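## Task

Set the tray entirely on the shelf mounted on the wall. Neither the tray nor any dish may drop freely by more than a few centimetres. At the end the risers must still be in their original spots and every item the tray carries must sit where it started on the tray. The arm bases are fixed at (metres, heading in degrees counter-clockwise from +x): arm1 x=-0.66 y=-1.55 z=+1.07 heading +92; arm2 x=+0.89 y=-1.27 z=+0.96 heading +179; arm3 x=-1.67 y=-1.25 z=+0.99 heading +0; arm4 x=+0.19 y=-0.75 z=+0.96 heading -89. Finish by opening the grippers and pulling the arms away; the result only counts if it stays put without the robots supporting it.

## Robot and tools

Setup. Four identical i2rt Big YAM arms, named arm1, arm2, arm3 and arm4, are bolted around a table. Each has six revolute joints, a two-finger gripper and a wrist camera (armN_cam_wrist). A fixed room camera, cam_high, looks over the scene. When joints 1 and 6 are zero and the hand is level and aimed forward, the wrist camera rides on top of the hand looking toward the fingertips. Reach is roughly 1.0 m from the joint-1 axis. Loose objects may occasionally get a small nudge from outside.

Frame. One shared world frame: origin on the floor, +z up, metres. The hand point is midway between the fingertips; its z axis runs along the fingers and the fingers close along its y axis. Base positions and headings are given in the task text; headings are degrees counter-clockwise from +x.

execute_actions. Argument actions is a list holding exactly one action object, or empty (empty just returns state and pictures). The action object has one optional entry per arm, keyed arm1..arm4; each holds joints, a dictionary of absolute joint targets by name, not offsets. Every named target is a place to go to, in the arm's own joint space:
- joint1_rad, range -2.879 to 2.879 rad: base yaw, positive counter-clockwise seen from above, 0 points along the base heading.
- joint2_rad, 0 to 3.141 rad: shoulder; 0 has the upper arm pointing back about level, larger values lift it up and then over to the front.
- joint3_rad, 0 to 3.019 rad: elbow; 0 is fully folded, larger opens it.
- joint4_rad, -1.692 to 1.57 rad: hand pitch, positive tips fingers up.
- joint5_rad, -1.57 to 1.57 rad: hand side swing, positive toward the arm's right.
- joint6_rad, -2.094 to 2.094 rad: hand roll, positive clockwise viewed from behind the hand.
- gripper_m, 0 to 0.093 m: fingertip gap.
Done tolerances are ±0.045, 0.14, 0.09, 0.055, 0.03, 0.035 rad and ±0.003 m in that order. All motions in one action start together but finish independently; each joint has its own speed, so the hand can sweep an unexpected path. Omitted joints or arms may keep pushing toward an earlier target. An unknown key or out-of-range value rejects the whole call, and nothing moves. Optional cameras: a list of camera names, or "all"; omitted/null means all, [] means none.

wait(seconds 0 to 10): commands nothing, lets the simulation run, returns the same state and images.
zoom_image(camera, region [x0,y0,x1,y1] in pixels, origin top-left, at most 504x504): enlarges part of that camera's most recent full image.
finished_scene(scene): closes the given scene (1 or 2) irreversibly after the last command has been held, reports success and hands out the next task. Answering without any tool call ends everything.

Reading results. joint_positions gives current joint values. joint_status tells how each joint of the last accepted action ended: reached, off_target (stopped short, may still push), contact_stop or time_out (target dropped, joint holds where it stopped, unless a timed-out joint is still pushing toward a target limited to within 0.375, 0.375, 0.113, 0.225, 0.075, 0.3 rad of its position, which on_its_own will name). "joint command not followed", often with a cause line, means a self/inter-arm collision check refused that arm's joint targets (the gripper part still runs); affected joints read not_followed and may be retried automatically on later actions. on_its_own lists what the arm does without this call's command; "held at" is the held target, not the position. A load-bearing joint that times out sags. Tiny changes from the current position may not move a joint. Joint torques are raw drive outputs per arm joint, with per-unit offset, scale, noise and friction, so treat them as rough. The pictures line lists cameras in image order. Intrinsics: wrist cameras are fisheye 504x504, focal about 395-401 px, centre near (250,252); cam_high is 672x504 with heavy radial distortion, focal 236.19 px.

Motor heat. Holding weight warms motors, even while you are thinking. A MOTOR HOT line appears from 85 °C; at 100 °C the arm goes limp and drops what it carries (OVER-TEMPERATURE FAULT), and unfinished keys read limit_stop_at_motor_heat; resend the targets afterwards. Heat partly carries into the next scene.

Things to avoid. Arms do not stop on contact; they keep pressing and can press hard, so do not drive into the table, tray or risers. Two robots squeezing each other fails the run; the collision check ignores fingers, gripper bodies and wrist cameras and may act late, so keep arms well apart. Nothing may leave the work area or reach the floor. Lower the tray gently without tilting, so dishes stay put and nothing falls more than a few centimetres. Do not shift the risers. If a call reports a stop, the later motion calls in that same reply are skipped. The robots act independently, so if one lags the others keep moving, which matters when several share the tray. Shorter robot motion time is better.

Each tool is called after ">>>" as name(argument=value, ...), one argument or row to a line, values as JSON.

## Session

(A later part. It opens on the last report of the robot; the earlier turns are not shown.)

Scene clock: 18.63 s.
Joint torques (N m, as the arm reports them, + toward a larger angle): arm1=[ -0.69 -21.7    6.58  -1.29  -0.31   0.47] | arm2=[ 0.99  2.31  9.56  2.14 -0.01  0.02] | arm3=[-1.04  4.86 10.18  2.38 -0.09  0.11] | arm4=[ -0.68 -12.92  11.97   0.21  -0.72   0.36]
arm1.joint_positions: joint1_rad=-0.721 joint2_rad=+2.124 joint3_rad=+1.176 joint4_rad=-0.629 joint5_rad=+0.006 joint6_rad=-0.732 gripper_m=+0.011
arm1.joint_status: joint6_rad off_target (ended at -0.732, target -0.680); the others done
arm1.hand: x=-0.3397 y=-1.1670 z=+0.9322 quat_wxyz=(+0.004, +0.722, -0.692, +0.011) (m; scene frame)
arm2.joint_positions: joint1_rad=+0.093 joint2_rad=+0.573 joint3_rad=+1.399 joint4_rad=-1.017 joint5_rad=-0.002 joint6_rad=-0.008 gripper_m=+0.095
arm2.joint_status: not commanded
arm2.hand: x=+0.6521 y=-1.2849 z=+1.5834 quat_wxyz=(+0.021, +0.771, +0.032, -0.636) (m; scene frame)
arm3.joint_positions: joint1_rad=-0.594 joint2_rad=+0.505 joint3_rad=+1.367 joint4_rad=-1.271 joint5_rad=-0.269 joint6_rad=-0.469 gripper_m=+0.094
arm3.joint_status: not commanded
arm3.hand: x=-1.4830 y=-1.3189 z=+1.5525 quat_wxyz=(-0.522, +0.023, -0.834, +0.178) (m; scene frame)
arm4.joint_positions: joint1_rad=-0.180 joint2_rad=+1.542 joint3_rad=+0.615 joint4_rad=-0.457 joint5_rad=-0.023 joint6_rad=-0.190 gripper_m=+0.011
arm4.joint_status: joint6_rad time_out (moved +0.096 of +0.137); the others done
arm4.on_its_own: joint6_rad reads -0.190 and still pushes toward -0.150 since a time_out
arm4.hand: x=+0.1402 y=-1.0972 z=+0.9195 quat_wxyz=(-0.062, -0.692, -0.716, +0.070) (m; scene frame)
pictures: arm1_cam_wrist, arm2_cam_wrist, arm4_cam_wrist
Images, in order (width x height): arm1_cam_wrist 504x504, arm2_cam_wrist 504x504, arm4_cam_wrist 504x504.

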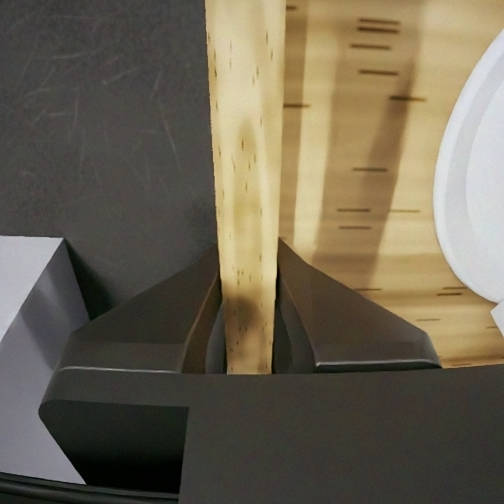

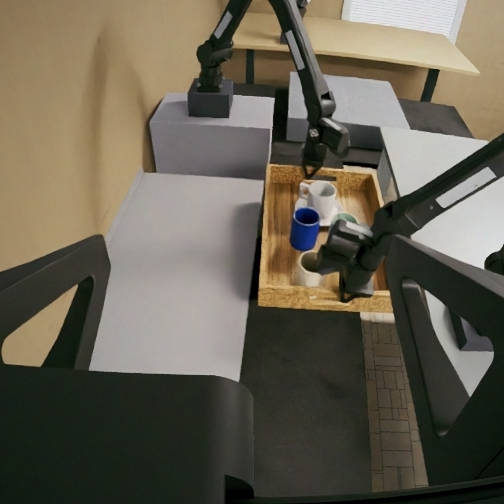

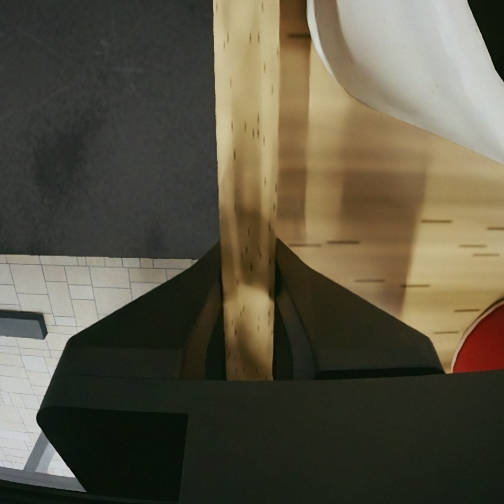

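>>> execute_actions(
  actions=[
    {"arm1":{"joints":{"joint1_rad":-0.848,"joint2_rad":1.96,"joint3_rad":1.038,"joint4_rad":-0.575,"joint6_rad":-0.83}},"arm4":{"joints":{"joint1_rad":-0.105,"joint2_rad":1.655,"joint3_rad":0.93,"joint4_rad":-0.535,"joint5_rad":-0.03,"joint6_rad":-0.08}}},
  ],
  cameras=["arm1_cam_wrist","arm4_cam_wrist","arm2_cam_wrist"],
)

Scene clock: 21.10 s.
Joint torques (N m, as the arm reports them, + toward a larger angle): arm1=[ -0.6  -20.43   7.38  -0.85  -0.34   0.26] | arm2=[ 1.07  2.29  9.57  2.14 -0.01  0.01] | arm3=[-0.98  4.95 10.2   2.39 -0.1   0.12] | arm4=[  0.55 -17.04  11.56   0.72  -0.68   0.34]
arm1.joint_positions: joint1_rad=-0.858 joint2_rad=+2.058 joint3_rad=+1.014 joint4_rad=-0.558 joint5_rad=+0.007 joint6_rad=-0.856 gripper_m=+0.011
arm1.joint_status: all done
arm1.hand: x=-0.3314 y=-1.2527 z=+0.9297 quat_wxyz=(+0.017, +0.717, -0.697, +0.010) (m; scene frame)
arm2.joint_positions: joint1_rad=+0.093 joint2_rad=+0.573 joint3_rad=+1.399 joint4_rad=-1.017 joint5_rad=-0.002 joint6_rad=-0.008 gripper_m=+0.095
arm2.joint_status: not commanded
arm2.hand: x=+0.6521 y=-1.2849 z=+1.5834 quat_wxyz=(+0.021, +0.771, +0.032, -0.636) (m; scene frame)
arm3.joint_positions: joint1_rad=-0.594 joint2_rad=+0.505 joint3_rad=+1.367 joint4_rad=-1.271 joint5_rad=-0.269 joint6_rad=-0.469 gripper_m=+0.094
arm3.joint_status: not commanded
arm3.hand: x=-1.4830 y=-1.3189 z=+1.5525 quat_wxyz=(-0.522, +0.023, -0.834, +0.178) (m; scene frame)
arm4.joint_positions: joint1_rad=-0.123 joint2_rad=+1.734 joint3_rad=+0.879 joint4_rad=-0.531 joint5_rad=-0.014 joint6_rad=-0.117 gripper_m=+0.011
arm4.joint_status: joint6_rad time_out (moved +0.074 of +0.110); the others done
arm4.on_its_own: joint6_rad reads -0.117 and still pushes toward -0.080 since a time_out
arm4.hand: x=+0.1496 y=-1.1916 z=+0.9187 quat_wxyz=(-0.062, -0.698, -0.710, +0.068) (m; scene frame)
pictures: arm1_cam_wrist, arm2_cam_wrist, arm4_cam_wrist
Images, in order (width x height): arm1_cam_wrist 504x504, arm2_cam_wrist 504x504, arm4_cam_wrist 504x504.

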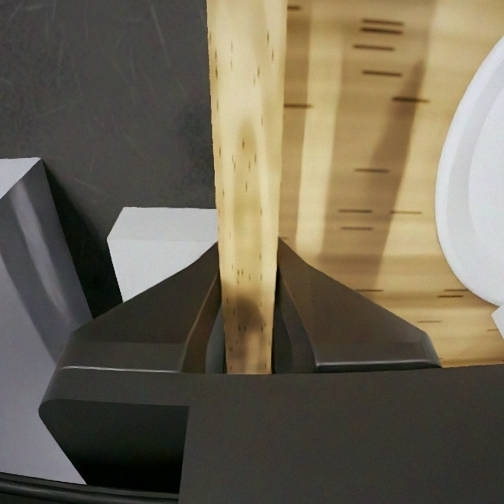

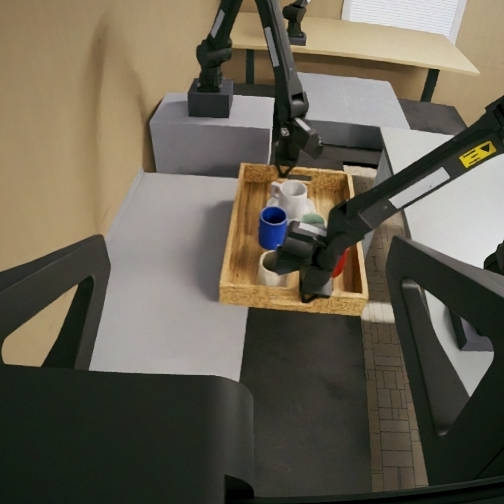

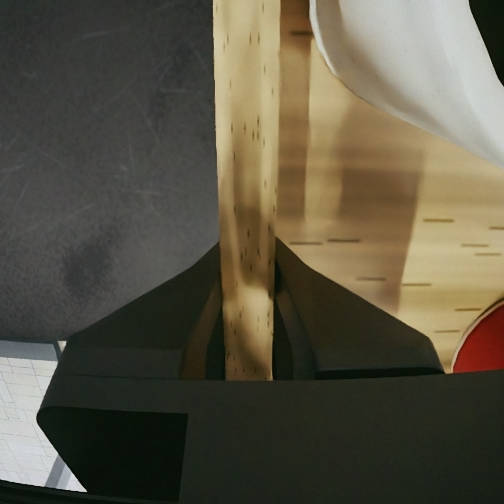

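>>> execute_actions(
  actions=[
    {"arm1":{"joints":{"joint1_rad":-1.011,"joint2_rad":1.9,"joint3_rad":0.94,"joint4_rad":-0.513,"joint6_rad":-1.0}},"arm4":{"joints":{"joint1_rad":-0.05,"joint2_rad":1.79,"joint3_rad":1.18,"joint4_rad":-0.612,"joint5_rad":-0.02,"joint6_rad":-0.045}}},
  ],
  cameras=["arm1_cam_wrist","arm4_cam_wrist","arm2_cam_wrist"],
)

Scene clock: 22.50 s.
Joint torques (N m, as the arm reports them, + toward a larger angle): arm1=[ -0.6  -20.     7.14  -0.35  -0.41   0.11] | arm2=[1.11 2.56 9.58 2.16 0.   0.02] | arm3=[-0.84  4.88 10.19  2.41 -0.09  0.13] | arm4=[  0.38 -20.46  13.63   0.96  -0.77   0.2 ]
arm1.joint_positions: joint1_rad=-1.021 joint2_rad=+2.003 joint3_rad=+0.913 joint4_rad=-0.505 joint5_rad=+0.007 joint6_rad=-1.010 gripper_m=+0.011
arm1.joint_status: all done
arm1.hand: x=-0.3127 y=-1.3263 z=+0.9351 quat_wxyz=(+0.014, +0.714, -0.700, +0.009) (m; scene frame)
arm2.joint_positions: joint1_rad=+0.093 joint2_rad=+0.573 joint3_rad=+1.399 joint4_rad=-1.017 joint5_rad=-0.002 joint6_rad=-0.008 gripper_m=+0.095
arm2.joint_status: not commanded
arm2.hand: x=+0.6521 y=-1.2849 z=+1.5834 quat_wxyz=(+0.021, +0.771, +0.032, -0.636) (m; scene frame)
arm3.joint_positions: joint1_rad=-0.594 joint2_rad=+0.505 joint3_rad=+1.367 joint4_rad=-1.271 joint5_rad=-0.269 joint6_rad=-0.469 gripper_m=+0.094
arm3.joint_status: not commanded
arm3.hand: x=-1.4830 y=-1.3189 z=+1.5525 quat_wxyz=(-0.522, +0.023, -0.834, +0.178) (m; scene frame)
arm4.joint_positions: joint1_rad=-0.069 joint2_rad=+1.883 joint3_rad=+1.114 joint4_rad=-0.615 joint5_rad=-0.001 joint6_rad=-0.061 gripper_m=+0.011
arm4.joint_status: all done
arm4.hand: x=+0.1679 y=-1.2698 z=+0.9182 quat_wxyz=(-0.062, -0.699, -0.709, +0.069) (m; scene frame)
pictures: arm1_cam_wrist, arm2_cam_wrist, arm4_cam_wrist
Images, in order (width x height): arm1_cam_wrist 504x504, arm2_cam_wrist 504x504, arm4_cam_wrist 504x504.

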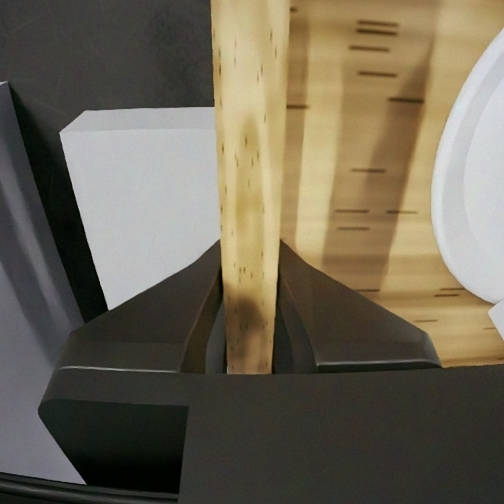

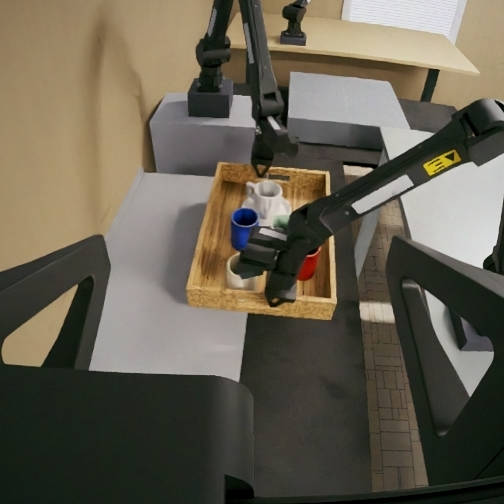

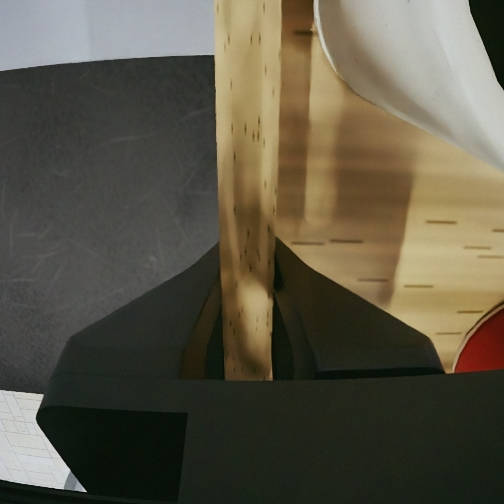

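>>> execute_actions(
  actions=[
    {"arm1":{"joints":{"joint1_rad":-1.204,"joint2_rad":1.885,"joint3_rad":0.872,"joint4_rad":-0.44,"joint6_rad":-1.19}},"arm4":{"joints":{"joint1_rad":-0.015,"joint2_rad":1.93,"joint3_rad":1.475,"joint4_rad":-0.718,"joint5_rad":-0.015,"joint6_rad":-0.012}}},
  ],
  cameras=["arm1_cam_wrist","arm4_cam_wrist","arm2_cam_wrist"],
)

Scene clock: 25.40 s.
Joint torques (N m, as the arm reports them, + toward a larger angle): arm1=[ -1.48 -18.58   6.87  -0.2   -0.35   0.07] | arm2=[1.08 2.48 9.53 2.17 0.   0.02] | arm3=[-0.98  4.98 10.15  2.42 -0.09  0.12] | arm4=[  0.23 -24.56  16.44   1.19  -0.67   0.1 ]
arm1.joint_positions: joint1_rad=-1.212 joint2_rad=+1.988 joint3_rad=+0.846 joint4_rad=-0.442 joint5_rad=+0.006 joint6_rad=-1.193 gripper_m=+0.011
arm1.joint_status: all done
arm1.hand: x=-0.2948 y=-1.4036 z=+0.9307 quat_wxyz=(+0.008, +0.712, -0.703, +0.008) (m; scene frame)
arm2.joint_positions: joint1_rad=+0.093 joint2_rad=+0.573 joint3_rad=+1.399 joint4_rad=-1.017 joint5_rad=-0.002 joint6_rad=-0.008 gripper_m=+0.095
arm2.joint_status: not commanded
arm2.hand: x=+0.6521 y=-1.2849 z=+1.5834 quat_wxyz=(+0.021, +0.771, +0.032, -0.636) (m; scene frame)
arm3.joint_positions: joint1_rad=-0.594 joint2_rad=+0.505 joint3_rad=+1.367 joint4_rad=-1.271 joint5_rad=-0.269 joint6_rad=-0.469 gripper_m=+0.094
arm3.joint_status: not commanded
arm3.hand: x=-1.4830 y=-1.3189 z=+1.5525 quat_wxyz=(-0.522, +0.023, -0.834, +0.178) (m; scene frame)
arm4.joint_positions: joint1_rad=-0.033 joint2_rad=+2.041 joint3_rad=+1.386 joint4_rad=-0.726 joint5_rad=+0.001 joint6_rad=-0.017 gripper_m=+0.011
arm4.joint_status: all done
arm4.hand: x=+0.1855 y=-1.3502 z=+0.9180 quat_wxyz=(-0.064, -0.702, -0.706, +0.068) (m; scene frame)
pictures: arm1_cam_wrist, arm2_cam_wrist, arm4_cam_wrist
Images, in order (width x height): arm1_cam_wrist 504x504, arm2_cam_wrist 504x504, arm4_cam_wrist 504x504.

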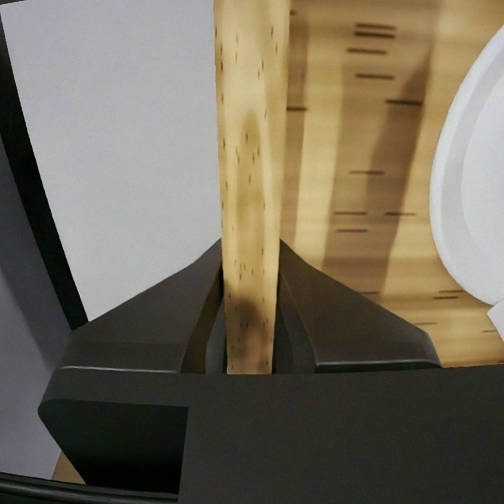

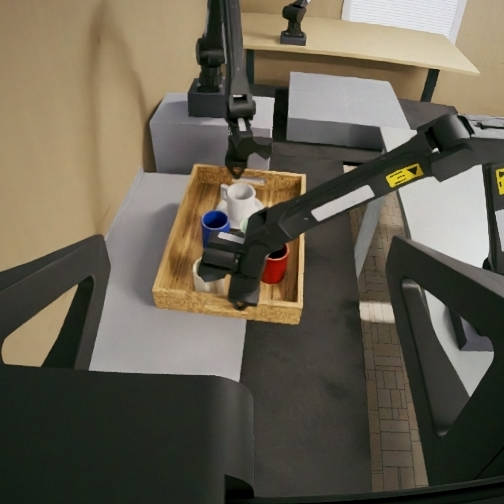

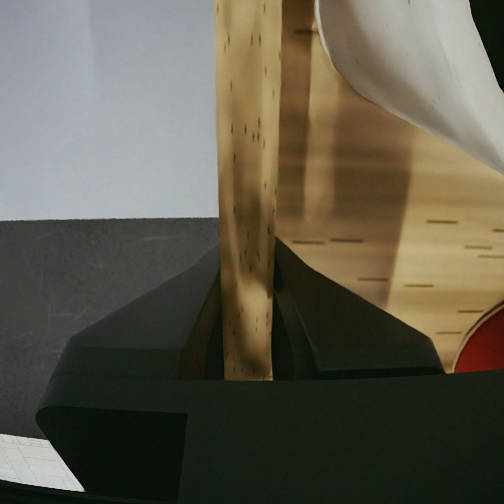

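>>> execute_actions(
  actions=[
    {"arm1":{"joints":{"joint1_rad":-1.422,"joint2_rad":1.915,"joint3_rad":0.81,"joint4_rad":-0.357,"joint6_rad":-1.4}},"arm4":{"joints":{"joint2_rad":2.12,"joint3_rad":1.84,"joint4_rad":-0.855}}},
  ],
  cameras=["arm1_cam_wrist","arm4_cam_wrist","arm2_cam_wrist"],
)

Scene clock: 27.93 s.
Joint torques (N m, as the arm reports them, + toward a larger angle): arm1=[ -0.63 -16.6    6.47   0.35  -0.33   0.06] | arm2=[ 1.08  2.49  9.57  2.19 -0.01  0.02] | arm3=[-0.96  4.89 10.15  2.39 -0.08  0.12] | arm4=[  0.41 -28.    19.45   1.2   -0.64   0.02]
arm1.joint_positions: joint1_rad=-1.429 joint2_rad=+1.988 joint3_rad=+0.779 joint4_rad=-0.368 joint5_rad=+0.006 joint6_rad=-1.405 gripper_m=+0.011
arm1.joint_status: all done
arm1.hand: x=-0.2925 y=-1.4893 z=+0.9220 quat_wxyz=(+0.005, +0.710, -0.705, +0.008) (m; scene frame)
arm2.joint_positions: joint1_rad=+0.093 joint2_rad=+0.573 joint3_rad=+1.399 joint4_rad=-1.017 joint5_rad=-0.002 joint6_rad=-0.008 gripper_m=+0.095
arm2.joint_status: not commanded
arm2.hand: x=+0.6521 y=-1.2849 z=+1.5834 quat_wxyz=(+0.021, +0.771, +0.032, -0.636) (m; scene frame)
arm3.joint_positions: joint1_rad=-0.594 joint2_rad=+0.505 joint3_rad=+1.367 joint4_rad=-1.271 joint5_rad=-0.269 joint6_rad=-0.469 gripper_m=+0.094
arm3.joint_status: not commanded
arm3.hand: x=-1.4830 y=-1.3189 z=+1.5525 quat_wxyz=(-0.522, +0.023, -0.834, +0.178) (m; scene frame)
arm4.joint_positions: joint1_rad=-0.030 joint2_rad=+2.245 joint3_rad=+1.727 joint4_rad=-0.864 joint5_rad=+0.001 joint6_rad=-0.009 gripper_m=+0.011
arm4.joint_status: joint3_rad time_out (moved +0.342 of +0.454); the others done
arm4.on_its_own: joint3_rad reads +1.727 and still pushes toward +1.840 since a time_out
arm4.hand: x=+0.1865 y=-1.4369 z=+0.9087 quat_wxyz=(-0.065, -0.704, -0.704, +0.068) (m; scene frame)
pictures: arm1_cam_wrist, arm2_cam_wrist, arm4_cam_wrist
Images, in order (width x height): arm1_cam_wrist 504x504, arm2_cam_wrist 504x504, arm4_cam_wrist 504x504.

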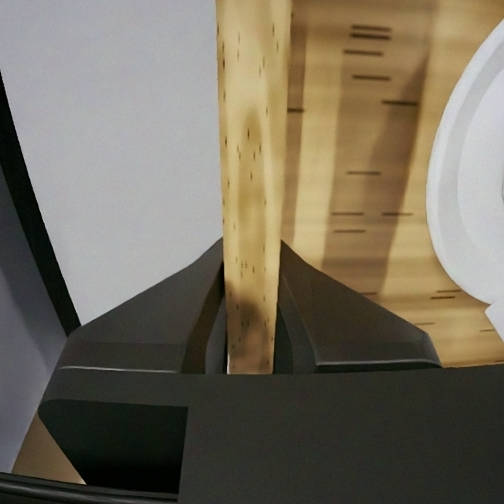

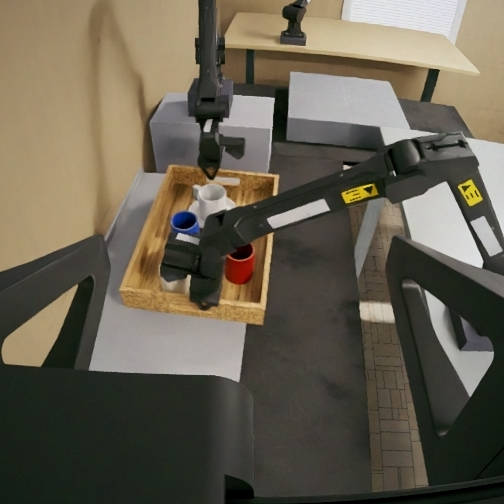

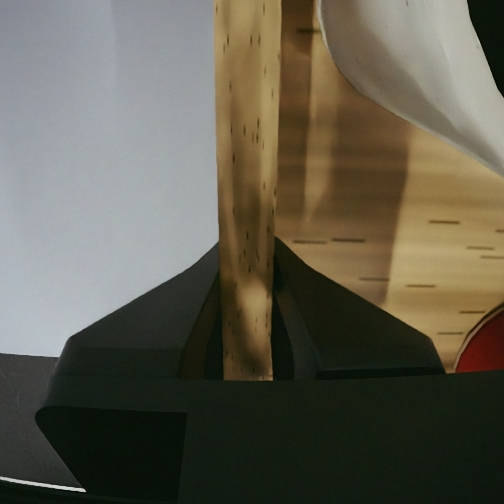

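>>> execute_actions(
  actions=[
    {"arm1":{"joints":{"joint1_rad":-1.548,"joint2_rad":1.965,"joint3_rad":0.797,"joint4_rad":-0.302,"joint6_rad":-1.525}},"arm4":{"joints":{"joint2_rad":2.24,"joint3_rad":2.04,"joint4_rad":-0.93}}},
  ],
  cameras=["arm1_cam_wrist","arm4_cam_wrist","arm2_cam_wrist"],
)

Scene clock: 30.50 s.
Joint torques (N m, as the arm reports them, + toward a larger angle): arm1=[ -1.   -15.18   5.27   0.75  -0.34   0.1 ] | arm2=[ 1.08  2.33  9.51  2.19 -0.01  0.02] | arm3=[-0.95  4.88 10.18  2.37 -0.09  0.13] | arm4=[  0.25 -30.09  19.71   0.98  -0.82   0.06]
arm1.joint_positions: joint1_rad=-1.552 joint2_rad=+2.023 joint3_rad=+0.776 joint4_rad=-0.326 joint5_rad=+0.005 joint6_rad=-1.534 gripper_m=+0.011
arm1.joint_status: all done
arm1.hand: x=-0.2896 y=-1.5348 z=+0.9097 quat_wxyz=(+0.004, +0.712, -0.702, +0.009) (m; scene frame)
arm2.joint_positions: joint1_rad=+0.093 joint2_rad=+0.573 joint3_rad=+1.399 joint4_rad=-1.017 joint5_rad=-0.002 joint6_rad=-0.008 gripper_m=+0.095
arm2.joint_status: not commanded
arm2.hand: x=+0.6521 y=-1.2849 z=+1.5834 quat_wxyz=(+0.021, +0.771, +0.032, -0.636) (m; scene frame)
arm3.joint_positions: joint1_rad=-0.594 joint2_rad=+0.505 joint3_rad=+1.367 joint4_rad=-1.271 joint5_rad=-0.269 joint6_rad=-0.469 gripper_m=+0.094
arm3.joint_status: not commanded
arm3.hand: x=-1.4830 y=-1.3189 z=+1.5525 quat_wxyz=(-0.522, +0.023, -0.834, +0.178) (m; scene frame)
arm4.joint_positions: joint1_rad=-0.027 joint2_rad=+2.370 joint3_rad=+1.918 joint4_rad=-0.933 joint5_rad=+0.005 joint6_rad=-0.013 gripper_m=+0.011
arm4.joint_status: joint3_rad time_out (moved +0.190 of +0.313); the others done
arm4.on_its_own: joint3_rad reads +1.918 and still pushes toward +2.030 since a time_out
arm4.hand: x=+0.1876 y=-1.4769 z=+0.8922 quat_wxyz=(-0.062, -0.701, -0.707, +0.068) (m; scene frame)
pictures: arm1_cam_wrist, arm2_cam_wrist, arm4_cam_wrist
Images, in order (width x height): arm1_cam_wrist 504x504, arm2_cam_wrist 504x504, arm4_cam_wrist 504x504.

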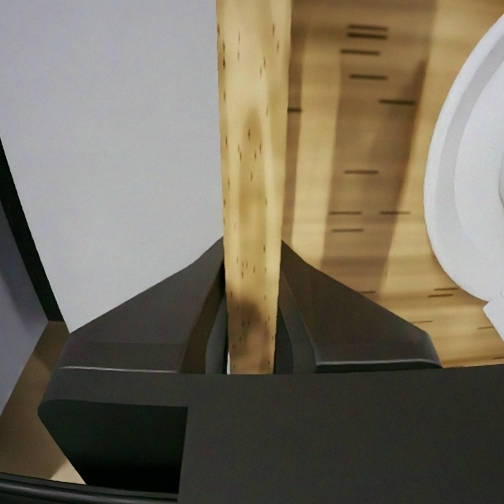

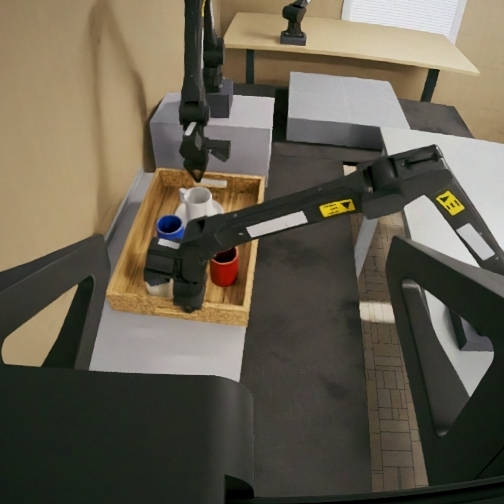

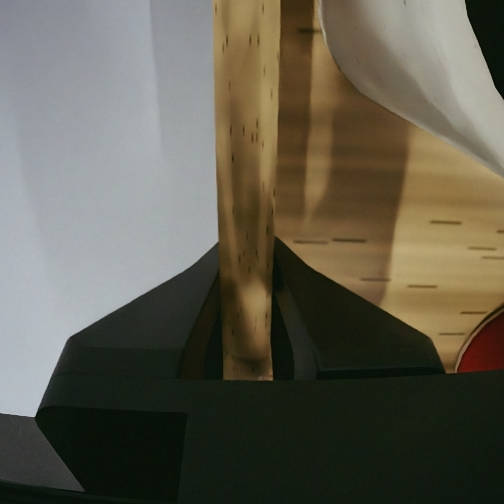

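>>> execute_actions(
  actions=[
    {"arm1":{"joints":{"joint1_rad":-1.605,"joint2_rad":1.985,"joint4_rad":-0.29,"joint6_rad":-1.58}},"arm4":{"joints":{"joint2_rad":2.295,"joint3_rad":2.165,"joint4_rad":-0.995}}},
  ],
  cameras=[],
)

>>> execute_actions(
  actions=[
    {"arm1":{"joints":{"joint1_rad":-1.655,"joint2_rad":2.005,"joint4_rad":-0.27,"joint6_rad":-1.63}},"arm4":{"joints":{"joint2_rad":2.375,"joint3_rad":2.30,"joint4_rad":-1.045}}},
  ],
  cameras=["arm1_cam_wrist","arm4_cam_wrist","arm2_cam_wrist"],
)

Scene clock: 32.90 s.
Joint torques (N m, as the arm reports them, + toward a larger angle): arm1=[ -1.23 -15.1    5.12   0.7   -0.26   0.04] | arm2=[ 1.09  2.29  9.57  2.14 -0.01  0.01] | arm3=[-0.93  4.89 10.16  2.38 -0.09  0.12] | arm4=[ -0.08 -30.55  20.     0.9   -0.67   0.02]
arm1.joint_positions: joint1_rad=-1.604 joint2_rad=+2.035 joint3_rad=+0.776 joint4_rad=-0.312 joint5_rad=+0.004 joint6_rad=-1.583 gripper_m=+0.011
arm1.joint_status: all done
arm1.hand: x=-0.2892 y=-1.5538 z=+0.9057 quat_wxyz=(+0.002, +0.711, -0.704, +0.009) (m; scene frame)
arm2.joint_positions: joint1_rad=+0.093 joint2_rad=+0.573 joint3_rad=+1.399 joint4_rad=-1.017 joint5_rad=-0.002 joint6_rad=-0.008 gripper_m=+0.095
arm2.joint_status: not commanded
arm2.hand: x=+0.6521 y=-1.2849 z=+1.5834 quat_wxyz=(+0.021, +0.771, +0.032, -0.636) (m; scene frame)
arm3.joint_positions: joint1_rad=-0.594 joint2_rad=+0.505 joint3_rad=+1.367 joint4_rad=-1.271 joint5_rad=-0.269 joint6_rad=-0.469 gripper_m=+0.094
arm3.joint_status: not commanded
arm3.hand: x=-1.4830 y=-1.3189 z=+1.5525 quat_wxyz=(-0.522, +0.023, -0.834, +0.178) (m; scene frame)
arm4.joint_positions: joint1_rad=-0.026 joint2_rad=+2.425 joint3_rad=+2.031 joint4_rad=-0.996 joint5_rad=+0.001 joint6_rad=-0.010 gripper_m=+0.011
arm4.joint_status: joint3_rad time_out (moved +0.114 of +0.247); the others done
arm4.on_its_own: joint3_rad reads +2.031 and still pushes toward +2.144 since a time_out
arm4.hand: x=+0.1887 y=-1.4963 z=+0.8948 quat_wxyz=(-0.062, -0.702, -0.706, +0.065) (m; scene frame)
pictures: none
No camera images: the call's "cameras" was empty. Leave "cameras" out to get every camera's image.

not run: a stop came earlier in this reply.

>>> execute_actions(
  actions=[
    {"arm1":{"joints":{"joint1_rad":-1.66,"joint2_rad":2.01,"joint4_rad":-0.265,"joint6_rad":-1.635}},"arm4":{"joints":{"joint2_rad":2.38,"joint3_rad":2.31,"joint4_rad":-1.04}}},
  ],
  cameras=["arm1_cam_wrist","arm4_cam_wrist","arm2_cam_wrist"],
)

Scene clock: 35.23 s.
Joint torques (N m, as the arm reports them, + toward a larger angle): arm1=[ -0.91 -15.23   4.88   0.5   -0.42   0.03] | arm2=[ 1.04  2.32  9.59  2.18 -0.01  0.02] | arm3=[-0.86  4.95 10.18  2.43 -0.09  0.12] | arm4=[ -0.14 -30.86  20.2    1.15  -0.64  -0.01]
arm1.joint_positions: joint1_rad=-1.661 joint2_rad=+2.060 joint3_rad=+0.776 joint4_rad=-0.281 joint5_rad=+0.007 joint6_rad=-1.632 gripper_m=+0.011
arm1.joint_status: all done
arm1.hand: x=-0.2898 y=-1.5754 z=+0.8974 quat_wxyz=(+0.002, +0.708, -0.706, +0.012) (m; scene frame)
arm2.joint_positions: joint1_rad=+0.093 joint2_rad=+0.573 joint3_rad=+1.399 joint4_rad=-1.017 joint5_rad=-0.002 joint6_rad=-0.008 gripper_m=+0.095
arm2.joint_status: not commanded
arm2.hand: x=+0.6521 y=-1.2849 z=+1.5834 quat_wxyz=(+0.021, +0.771, +0.032, -0.636) (m; scene frame)
arm3.joint_positions: joint1_rad=-0.594 joint2_rad=+0.505 joint3_rad=+1.367 joint4_rad=-1.271 joint5_rad=-0.269 joint6_rad=-0.469 gripper_m=+0.094
arm3.joint_status: not commanded
arm3.hand: x=-1.4830 y=-1.3189 z=+1.5525 quat_wxyz=(-0.522, +0.023, -0.834, +0.178) (m; scene frame)
arm4.joint_positions: joint1_rad=-0.026 joint2_rad=+2.504 joint3_rad=+2.171 joint4_rad=-1.047 joint5_rad=+0.001 joint6_rad=-0.003 gripper_m=+0.011
arm4.joint_status: joint3_rad time_out (moved +0.139 of +0.279); the others done
arm4.on_its_own: joint3_rad reads +2.171 and still pushes toward +2.283 since a time_out
arm4.hand: x=+0.1890 y=-1.5212 z=+0.8898 quat_wxyz=(-0.066, -0.704, -0.704, +0.068) (m; scene frame)
pictures: arm1_cam_wrist, arm2_cam_wrist, arm4_cam_wrist
Images, in order (width x height): arm1_cam_wrist 504x504, arm2_cam_wrist 504x504, arm4_cam_wrist 504x504.

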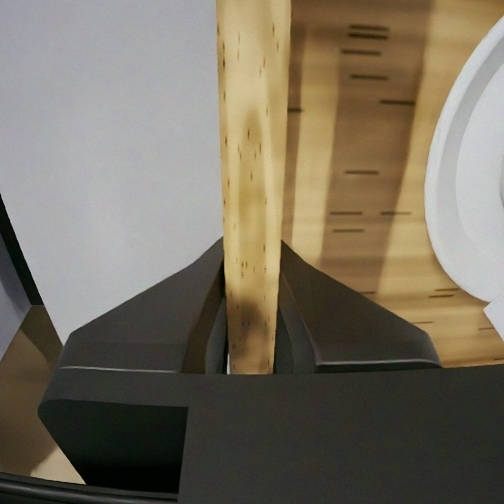

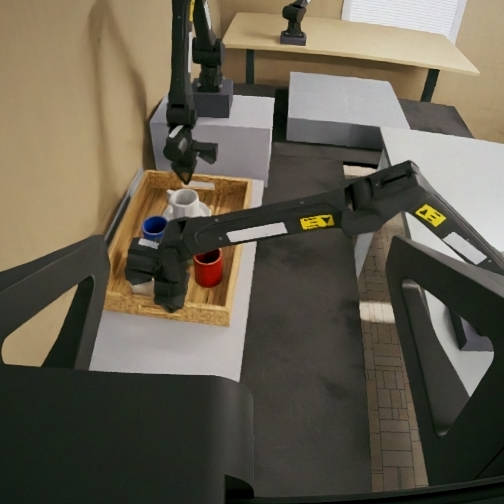

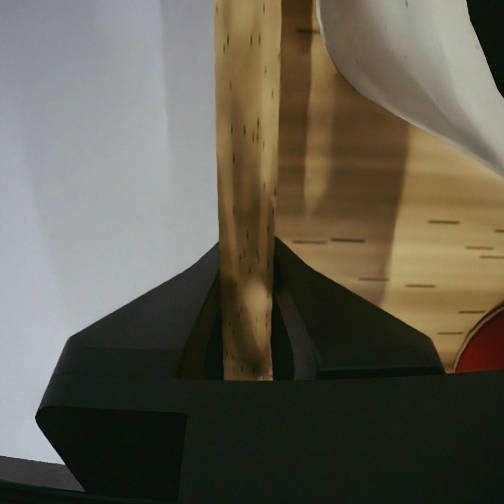

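>>> execute_actions(
  actions=[
    {"arm1":{"joints":{"joint2_rad":2.105,"joint3_rad":0.825,"joint4_rad":-0.195}},"arm4":{"joints":{"joint2_rad":2.418,"joint4_rad":-1.0}}},
  ],
  cameras=["arm2_cam_wrist"],
)

Scene clock: 36.07 s.
Joint torques (N m, as the arm reports them, + toward a larger angle): arm1=[ -1.54 -14.59   5.71   0.4   -0.13   0.02] | arm2=[ 1.03  2.23  9.54  2.17 -0.01  0.03] | arm3=[-0.94  4.79 10.18  2.4  -0.11  0.12] | arm4=[ -0.01 -28.69  20.2    2.55  -0.44  -0.07]
arm1.joint_positions: joint1_rad=-1.661 joint2_rad=+2.140 joint3_rad=+0.789 joint4_rad=-0.213 joint5_rad=+0.001 joint6_rad=-1.632 gripper_m=+0.011
arm1.joint_status: all done
arm1.hand: x=-0.2908 y=-1.5745 z=+0.8710 quat_wxyz=(-0.001, +0.708, -0.706, +0.011) (m; scene frame)
arm2.joint_positions: joint1_rad=+0.093 joint2_rad=+0.573 joint3_rad=+1.399 joint4_rad=-1.017 joint5_rad=-0.002 joint6_rad=-0.008 gripper_m=+0.095
arm2.joint_status: not commanded
arm2.hand: x=+0.6521 y=-1.2849 z=+1.5834 quat_wxyz=(+0.021, +0.771, +0.032, -0.636) (m; scene frame)
arm3.joint_positions: joint1_rad=-0.594 joint2_rad=+0.505 joint3_rad=+1.367 joint4_rad=-1.271 joint5_rad=-0.269 joint6_rad=-0.469 gripper_m=+0.094
arm3.joint_status: not commanded
arm3.hand: x=-1.4830 y=-1.3189 z=+1.5525 quat_wxyz=(-0.522, +0.023, -0.834, +0.178) (m; scene frame)
arm4.joint_positions: joint1_rad=-0.026 joint2_rad=+2.510 joint3_rad=+2.171 joint4_rad=-1.043 joint5_rad=-0.005 joint6_rad=+0.000 gripper_m=+0.011
arm4.joint_status: all done
arm4.on_its_own: joint3_rad reads +2.171 and still pushes toward +2.283 since a time_out
arm4.hand: x=+0.1897 y=-1.5210 z=+0.8857 quat_wxyz=(-0.067, -0.705, -0.703, +0.065) (m; scene frame)
pictures: arm2_cam_wrist
Images, in order (width x height): arm2_cam_wrist 504x504.

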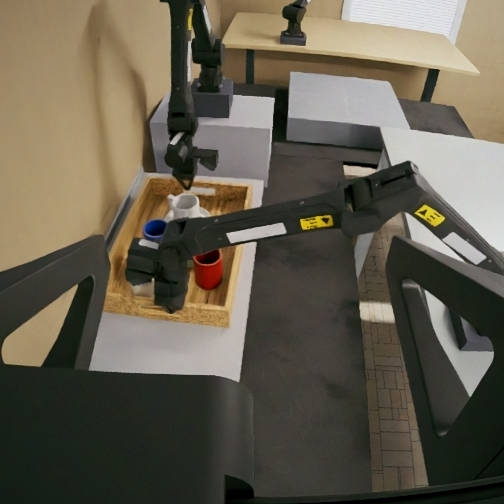

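>>> execute_actions(
  actions=[
    {"arm1":{"joints":{"joint2_rad":2.135,"joint4_rad":-0.175}},"arm4":{"joints":{"joint2_rad":2.46}}},
  ],
  cameras=[],
)

Scene clock: 36.83 s.
Joint torques (N m, as the arm reports them, + toward a larger angle): arm1=[ -1.25 -11.96   5.73   1.32  -0.12   0.  ] | arm2=[1.02 2.37 9.55 2.21 0.01 0.02] | arm3=[-0.95  4.97 10.15  2.4  -0.09  0.13] | arm4=[  0.04 -25.06  20.12   2.45  -0.44  -0.06]
arm1.joint_positions: joint1_rad=-1.661 joint2_rad=+2.140 joint3_rad=+0.789 joint4_rad=-0.212 joint5_rad=+0.001 joint6_rad=-1.632 gripper_m=+0.011
arm1.joint_status: all done
arm1.hand: x=-0.2906 y=-1.5745 z=+0.8710 quat_wxyz=(-0.001, +0.708, -0.706, +0.011) (m; scene frame)
arm2.joint_positions: joint1_rad=+0.093 joint2_rad=+0.573 joint3_rad=+1.399 joint4_rad=-1.017 joint5_rad=-0.002 joint6_rad=-0.008 gripper_m=+0.095
arm2.joint_status: not commanded
arm2.hand: x=+0.6521 y=-1.2849 z=+1.5834 quat_wxyz=(+0.021, +0.771, +0.032, -0.636) (m; scene frame)
arm3.joint_positions: joint1_rad=-0.594 joint2_rad=+0.505 joint3_rad=+1.367 joint4_rad=-1.271 joint5_rad=-0.269 joint6_rad=-0.469 gripper_m=+0.094
arm3.joint_status: not commanded
arm3.hand: x=-1.4830 y=-1.3189 z=+1.5525 quat_wxyz=(-0.522, +0.023, -0.834, +0.178) (m; scene frame)
arm4.joint_positions: joint1_rad=-0.026 joint2_rad=+2.512 joint3_rad=+2.171 joint4_rad=-1.043 joint5_rad=-0.005 joint6_rad=+0.000 gripper_m=+0.011
arm4.joint_status: all done
arm4.on_its_own: joint3_rad reads +2.171 and still pushes toward +2.283 since a time_out
arm4.hand: x=+0.1897 y=-1.5207 z=+0.8842 quat_wxyz=(-0.066, -0.705, -0.703, +0.064) (m; scene frame)
pictures: none
No camera images: the call's "cameras" was empty. Leave "cameras" out to get every camera's image.

>>> execute_actions(
  actions=[
    {"arm4":{"joints":{"joint2_rad":2.50,"joint3_rad":2.235}}},
  ],
  cameras=["arm1_cam_wrist","arm4_cam_wrist","arm2_cam_wrist"],
)

Scene clock: 37.50 s.
Joint torques (N m, as the arm reports them, + toward a larger angle): arm1=[ -1.03 -12.41   5.74   1.21  -0.15   0.01] | arm2=[ 1.08  2.35  9.55  2.21 -0.01  0.01] | arm3=[-1.02  4.98 10.17  2.41 -0.09  0.12] | arm4=[ -0.2  -22.86  15.67   2.41  -0.39  -0.07]
arm1.joint_positions: joint1_rad=-1.661 joint2_rad=+2.140 joint3_rad=+0.789 joint4_rad=-0.211 joint5_rad=+0.001 joint6_rad=-1.632 gripper_m=+0.011
arm1.joint_status: not commanded
arm1.hand: x=-0.2904 y=-1.5745 z=+0.8710 quat_wxyz=(-0.002, +0.708, -0.706, +0.011) (m; scene frame)
arm2.joint_positions: joint1_rad=+0.093 joint2_rad=+0.573 joint3_rad=+1.399 joint4_rad=-1.017 joint5_rad=-0.002 joint6_rad=-0.008 gripper_m=+0.095
arm2.joint_status: not commanded
arm2.hand: x=+0.6521 y=-1.2849 z=+1.5834 quat_wxyz=(+0.021, +0.771, +0.032, -0.636) (m; scene frame)
arm3.joint_positions: joint1_rad=-0.594 joint2_rad=+0.505 joint3_rad=+1.367 joint4_rad=-1.271 joint5_rad=-0.269 joint6_rad=-0.469 gripper_m=+0.094
arm3.joint_status: not commanded
arm3.hand: x=-1.4830 y=-1.3189 z=+1.5525 quat_wxyz=(-0.522, +0.023, -0.834, +0.178) (m; scene frame)
arm4.joint_positions: joint1_rad=-0.026 joint2_rad=+2.514 joint3_rad=+2.171 joint4_rad=-1.043 joint5_rad=-0.006 joint6_rad=+0.001 gripper_m=+0.011
arm4.joint_status: all done
arm4.hand: x=+0.1899 y=-1.5202 z=+0.8825 quat_wxyz=(-0.066, -0.705, -0.703, +0.063) (m; scene frame)
pictures: arm1_cam_wrist, arm2_cam_wrist, arm4_cam_wrist
Images, in order (width x height): arm1_cam_wrist 504x504, arm2_cam_wrist 504x504, arm4_cam_wrist 504x504.

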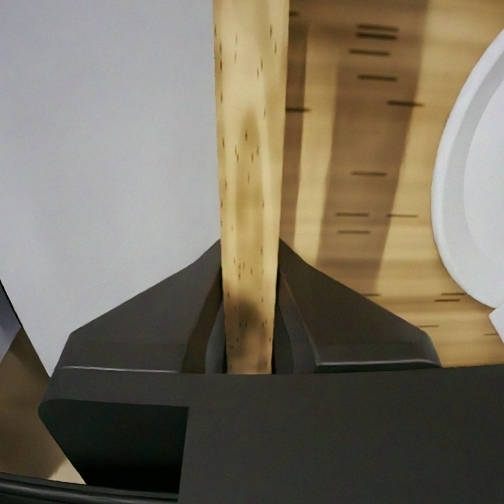

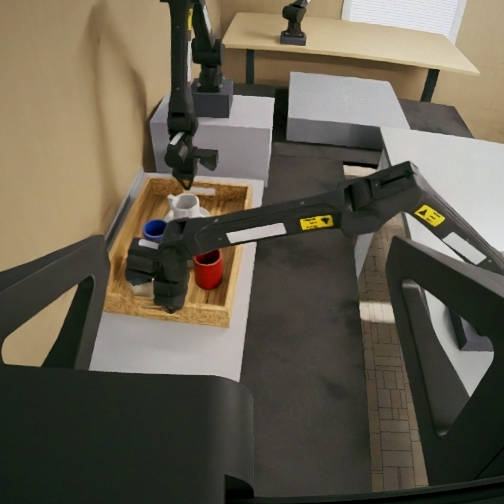

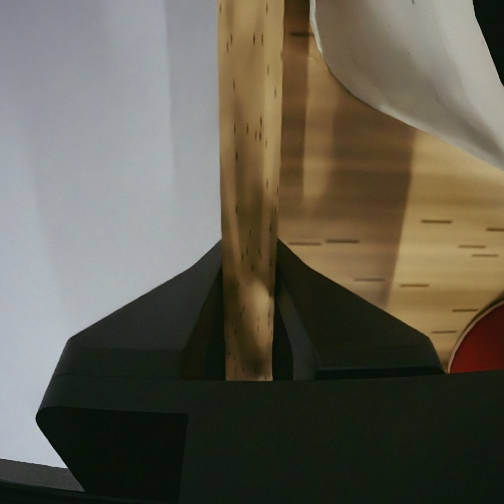

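>>> execute_actions(
  actions=[
    {"arm1":{"joints":{"joint2_rad":2.145,"joint3_rad":0.795,"joint4_rad":-0.2}},"arm4":{"joints":{"joint2_rad":2.525,"joint3_rad":2.19,"joint4_rad":-1.03}}},
  ],
  cameras=[],
)

>>> execute_actions(
  actions=[
    {"arm1":{"joints":{"gripper_m":0.04}},"arm4":{"joints":{"gripper_m":0.04}}},
  ],
  cameras=["arm1_cam_wrist","arm4_cam_wrist","arm2_cam_wrist"],
)

Scene clock: 38.17 s.
Joint torques (N m, as the arm reports them, + toward a larger angle): arm1=[ -1.32 -11.46   3.05   0.42  -0.11   0.  ] | arm2=[ 0.97  2.51  9.54  2.18 -0.02  0.01] | arm3=[-0.97  4.83 10.18  2.41 -0.09  0.13] | arm4=[ -0.33 -20.64  11.39   1.41  -0.4   -0.06]
arm1.joint_positions: joint1_rad=-1.661 joint2_rad=+2.140 joint3_rad=+0.788 joint4_rad=-0.211 joint5_rad=+0.001 joint6_rad=-1.632 gripper_m=+0.011
arm1.joint_status: all done
arm1.hand: x=-0.2909 y=-1.5745 z=+0.8710 quat_wxyz=(-0.001, +0.708, -0.706, +0.011) (m; scene frame)
arm2.joint_positions: joint1_rad=+0.093 joint2_rad=+0.573 joint3_rad=+1.399 joint4_rad=-1.017 joint5_rad=-0.002 joint6_rad=-0.008 gripper_m=+0.095
arm2.joint_status: not commanded
arm2.hand: x=+0.6521 y=-1.2849 z=+1.5834 quat_wxyz=(+0.021, +0.771, +0.032, -0.636) (m; scene frame)
arm3.joint_positions: joint1_rad=-0.594 joint2_rad=+0.505 joint3_rad=+1.367 joint4_rad=-1.271 joint5_rad=-0.269 joint6_rad=-0.469 gripper_m=+0.094
arm3.joint_status: not commanded
arm3.hand: x=-1.4830 y=-1.3189 z=+1.5525 quat_wxyz=(-0.522, +0.023, -0.834, +0.178) (m; scene frame)
arm4.joint_positions: joint1_rad=-0.026 joint2_rad=+2.515 joint3_rad=+2.171 joint4_rad=-1.044 joint5_rad=-0.006 joint6_rad=+0.001 gripper_m=+0.011
arm4.joint_status: all done
arm4.hand: x=+0.1899 y=-1.5196 z=+0.8813 quat_wxyz=(-0.065, -0.706, -0.703, +0.062) (m; scene frame)
pictures: none
No camera images: the call's "cameras" was empty. Leave "cameras" out to get every camera's image.

Scene clock: 38.73 s.
Joint torques (N m, as the arm reports them, + toward a larger angle): arm1=[ -1.11 -11.6    2.98   0.36  -0.16   0.02] | arm2=[ 0.99  2.33  9.54  2.17 -0.01  0.01] | arm3=[-0.91  4.89 10.18  2.42 -0.1   0.13] | arm4=[  0.22 -20.35  11.39   1.34  -0.18  -0.07]
arm1.joint_positions: joint1_rad=-1.661 joint2_rad=+2.140 joint3_rad=+0.789 joint4_rad=-0.211 joint5_rad=+0.001 joint6_rad=-1.632 gripper_m=+0.040
arm1.joint_status: all done
arm1.hand: x=-0.2904 y=-1.5745 z=+0.8710 quat_wxyz=(-0.002, +0.708, -0.706, +0.011) (m; scene frame)
arm2.joint_positions: joint1_rad=+0.093 joint2_rad=+0.573 joint3_rad=+1.399 joint4_rad=-1.017 joint5_rad=-0.002 joint6_rad=-0.008 gripper_m=+0.095
arm2.joint_status: not commanded
arm2.hand: x=+0.6521 y=-1.2849 z=+1.5834 quat_wxyz=(+0.021, +0.771, +0.032, -0.636) (m; scene frame)
arm3.joint_positions: joint1_rad=-0.594 joint2_rad=+0.505 joint3_rad=+1.367 joint4_rad=-1.271 joint5_rad=-0.269 joint6_rad=-0.469 gripper_m=+0.094
arm3.joint_status: not commanded
arm3.hand: x=-1.4830 y=-1.3189 z=+1.5525 quat_wxyz=(-0.522, +0.023, -0.834, +0.178) (m; scene frame)
arm4.joint_positions: joint1_rad=-0.025 joint2_rad=+2.516 joint3_rad=+2.171 joint4_rad=-1.044 joint5_rad=-0.011 joint6_rad=-0.002 gripper_m=+0.040
arm4.joint_status: all done
arm4.hand: x=+0.1917 y=-1.5196 z=+0.8808 quat_wxyz=(-0.067, -0.704, -0.704, +0.060) (m; scene frame)
pictures: arm1_cam_wrist, arm2_cam_wrist, arm4_cam_wrist
Images, in order (width x height): arm1_cam_wrist 504x504, arm2_cam_wrist 504x504, arm4_cam_wrist 504x504.

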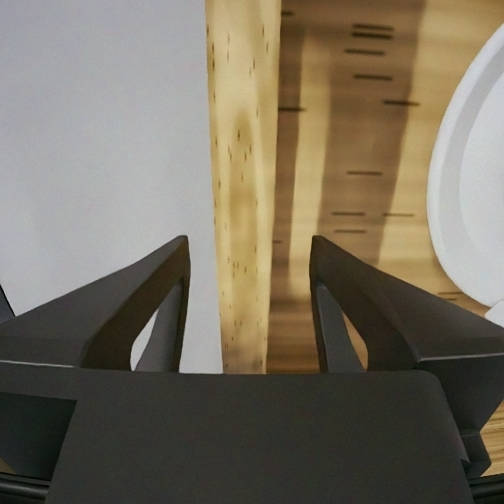

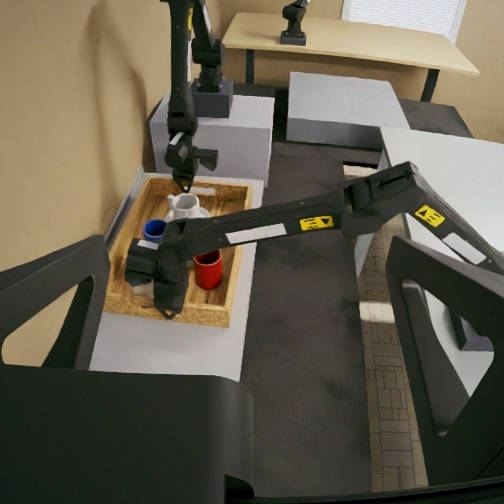

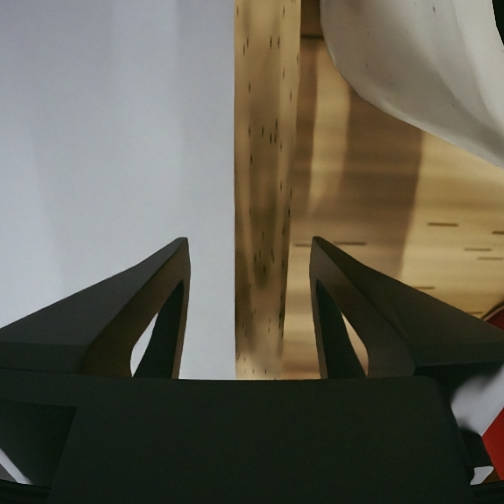

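>>> execute_actions(
  actions=[
    {"arm1":{"joints":{"joint2_rad":1.98,"joint3_rad":0.765,"joint4_rad":-0.37}},"arm4":{"joints":{"joint2_rad":2.36,"joint4_rad":-1.23}}},
  ],
  cameras=[],
)

>>> execute_actions(
  actions=[
    {"arm1":{"joints":{"joint2_rad":1.5,"joint4_rad":-0.85}},"arm4":{"joints":{"joint2_rad":1.9,"joint4_rad":-1.5}}},
  ],
  cameras=[],
)

>>> execute_actions(
  actions=[
    {"arm1":{"joints":{"joint1_rad":-0.6,"joint2_rad":1.0,"joint6_rad":0}},"arm4":{"joints":{"joint2_rad":1.1,"joint3_rad":1.2,"joint4_rad":-1.1}}},
  ],
)

Scene clock: 40.20 s.
Joint torques (N m, as the arm reports them, + toward a larger angle): arm1=[ -1.36 -11.1    3.7   -0.61  -0.13   0.02] | arm2=[1.04 2.37 9.58 2.15 0.   0.01] | arm3=[-0.89  4.8  10.18  2.41 -0.1   0.12] | arm4=[  0.19 -20.36  11.95   0.43  -0.21  -0.05]
arm1.joint_positions: joint1_rad=-1.661 joint2_rad=+1.979 joint3_rad=+0.766 joint4_rad=-0.354 joint5_rad=+0.001 joint6_rad=-1.632 gripper_m=+0.040
arm1.joint_status: all done
arm1.hand: x=-0.2898 y=-1.5739 z=+0.9244 quat_wxyz=(+0.000, +0.708, -0.706, +0.010) (m; scene frame)
arm2.joint_positions: joint1_rad=+0.093 joint2_rad=+0.573 joint3_rad=+1.399 joint4_rad=-1.017 joint5_rad=-0.002 joint6_rad=-0.008 gripper_m=+0.095
arm2.joint_status: not commanded
arm2.hand: x=+0.6521 y=-1.2849 z=+1.5834 quat_wxyz=(+0.021, +0.771, +0.032, -0.636) (m; scene frame)
arm3.joint_positions: joint1_rad=-0.594 joint2_rad=+0.505 joint3_rad=+1.367 joint4_rad=-1.271 joint5_rad=-0.269 joint6_rad=-0.469 gripper_m=+0.094
arm3.joint_status: not commanded
arm3.hand: x=-1.4830 y=-1.3189 z=+1.5525 quat_wxyz=(-0.522, +0.023, -0.834, +0.178) (m; scene frame)
arm4.joint_positions: joint1_rad=-0.025 joint2_rad=+2.354 joint3_rad=+2.169 joint4_rad=-1.219 joint5_rad=-0.011 joint6_rad=-0.002 gripper_m=+0.040
arm4.joint_status: all done
arm4.hand: x=+0.1919 y=-1.5011 z=+0.9936 quat_wxyz=(-0.062, -0.705, -0.705, +0.056) (m; scene frame)
pictures: none
No camera images: the call's "cameras" was empty. Leave "cameras" out to get every camera's image.

Scene clock: 41.90 s.
Joint torques (N m, as the arm reports them, + toward a larger angle): arm1=[-1.12 -8.37  7.75 -0.64 -0.14 -0.01] | arm2=[ 1.13  2.4   9.54  2.15 -0.01  0.03] | arm3=[-0.94  4.8  10.18  2.39 -0.09  0.12] | arm4=[ -0.15 -18.38  11.74   0.74  -0.18  -0.05]
arm1.joint_positions: joint1_rad=-1.661 joint2_rad=+1.499 joint3_rad=+0.763 joint4_rad=-0.834 joint5_rad=+0.001 joint6_rad=-1.632 gripper_m=+0.040
arm1.joint_status: all done
arm1.hand: x=-0.3148 y=-1.5706 z=+1.0876 quat_wxyz=(+0.001, +0.708, -0.706, +0.009) (m; scene frame)
arm2.joint_positions: joint1_rad=+0.093 joint2_rad=+0.573 joint3_rad=+1.399 joint4_rad=-1.017 joint5_rad=-0.002 joint6_rad=-0.008 gripper_m=+0.095
arm2.joint_status: not commanded
arm2.hand: x=+0.6521 y=-1.2849 z=+1.5834 quat_wxyz=(+0.021, +0.771, +0.032, -0.636) (m; scene frame)
arm3.joint_positions: joint1_rad=-0.594 joint2_rad=+0.505 joint3_rad=+1.367 joint4_rad=-1.271 joint5_rad=-0.269 joint6_rad=-0.469 gripper_m=+0.094
arm3.joint_status: not commanded
arm3.hand: x=-1.4830 y=-1.3189 z=+1.5525 quat_wxyz=(-0.522, +0.023, -0.834, +0.178) (m; scene frame)
arm4.joint_positions: joint1_rad=-0.025 joint2_rad=+1.916 joint3_rad=+2.173 joint4_rad=-1.490 joint5_rad=-0.011 joint6_rad=-0.002 gripper_m=+0.040
arm4.joint_status: all done
arm4.hand: x=+0.1925 y=-1.4127 z=+1.2841 quat_wxyz=(-0.122, -0.697, -0.697, +0.115) (m; scene frame)
pictures: none
No camera images: the call's "cameras" was empty. Leave "cameras" out to get every camera's image.

Scene clock: 44.10 s.
Joint torques (N m, as the arm reports them, + toward a larger angle): arm1=[-1.08 -5.23 10.96  0.25  0.07  0.1 ] | arm2=[0.99 2.45 9.56 2.17 0.   0.02] | arm3=[-0.98  4.88 10.17  2.39 -0.09  0.12] | arm4=[-0.13 -6.92 12.4   2.13 -0.19 -0.05]
arm1.joint_positions: joint1_rad=-0.601 joint2_rad=+1.000 joint3_rad=+0.763 joint4_rad=-0.834 joint5_rad=-0.001 joint6_rad=-0.011 gripper_m=+0.040
arm1.joint_status: all done
arm1.hand: x=-0.4653 y=-1.2418 z=+1.2517 quat_wxyz=(-0.219, +0.472, -0.847, -0.110) (m; scene frame)
arm2.joint_positions: joint1_rad=+0.093 joint2_rad=+0.573 joint3_rad=+1.399 joint4_rad=-1.017 joint5_rad=-0.002 joint6_rad=-0.008 gripper_m=+0.095
arm2.joint_status: not commanded
arm2.hand: x=+0.6521 y=-1.2849 z=+1.5834 quat_wxyz=(+0.021, +0.771, +0.032, -0.636) (m; scene frame)
arm3.joint_positions: joint1_rad=-0.594 joint2_rad=+0.505 joint3_rad=+1.367 joint4_rad=-1.271 joint5_rad=-0.269 joint6_rad=-0.469 gripper_m=+0.094
arm3.joint_status: not commanded
arm3.hand: x=-1.4830 y=-1.3189 z=+1.5525 quat_wxyz=(-0.522, +0.023, -0.834, +0.178) (m; scene frame)
arm4.joint_positions: joint1_rad=-0.025 joint2_rad=+1.109 joint3_rad=+1.183 joint4_rad=-1.119 joint5_rad=-0.011 joint6_rad=-0.002 gripper_m=+0.040
arm4.joint_status: all done
arm4.hand: x=+0.1932 y=-1.1660 z=+1.2706 quat_wxyz=(-0.186, -0.682, -0.684, +0.180) (m; scene frame)
pictures: arm1_cam_wrist, arm2_cam_wrist, arm3_cam_wrist, arm4_cam_wrist, cam_high
Images, in order (width x height): arm1_cam_wrist 504x504, arm2_cam_wrist 504x504, arm3_cam_wrist 504x504, arm4_cam_wrist 504x504, cam_high 672x504.

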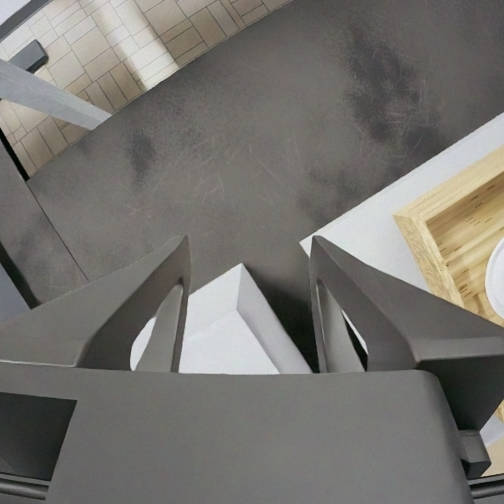

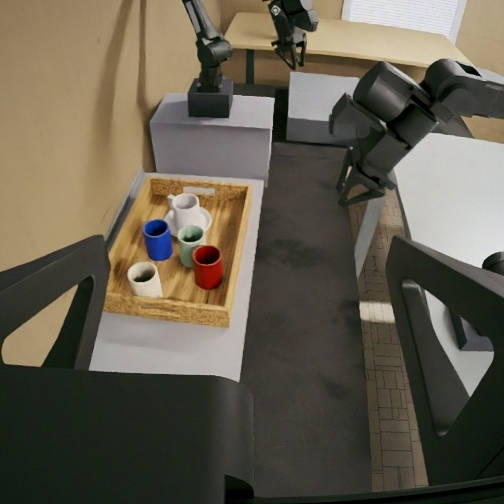

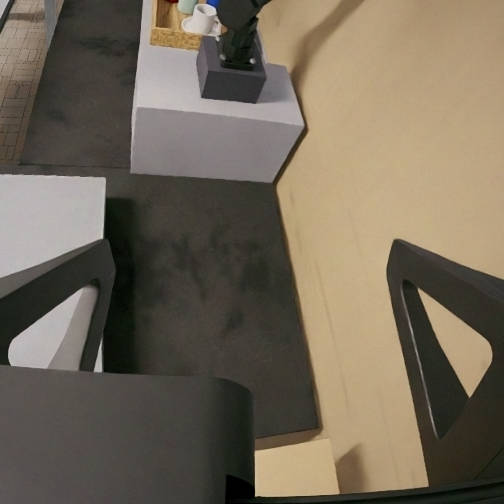

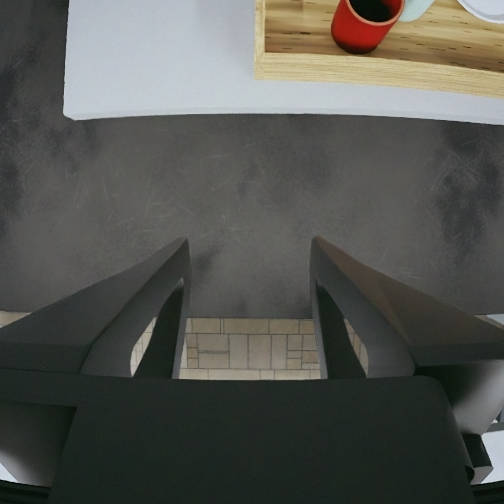

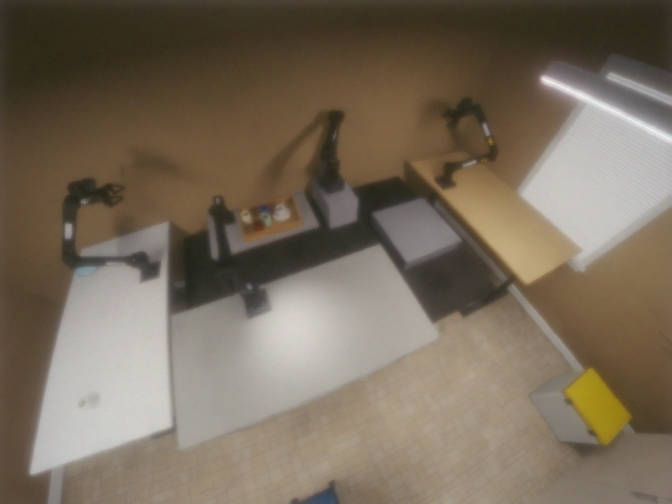

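>>> finished_scene(
  scene=2,
)

The scene is finished: the task was done.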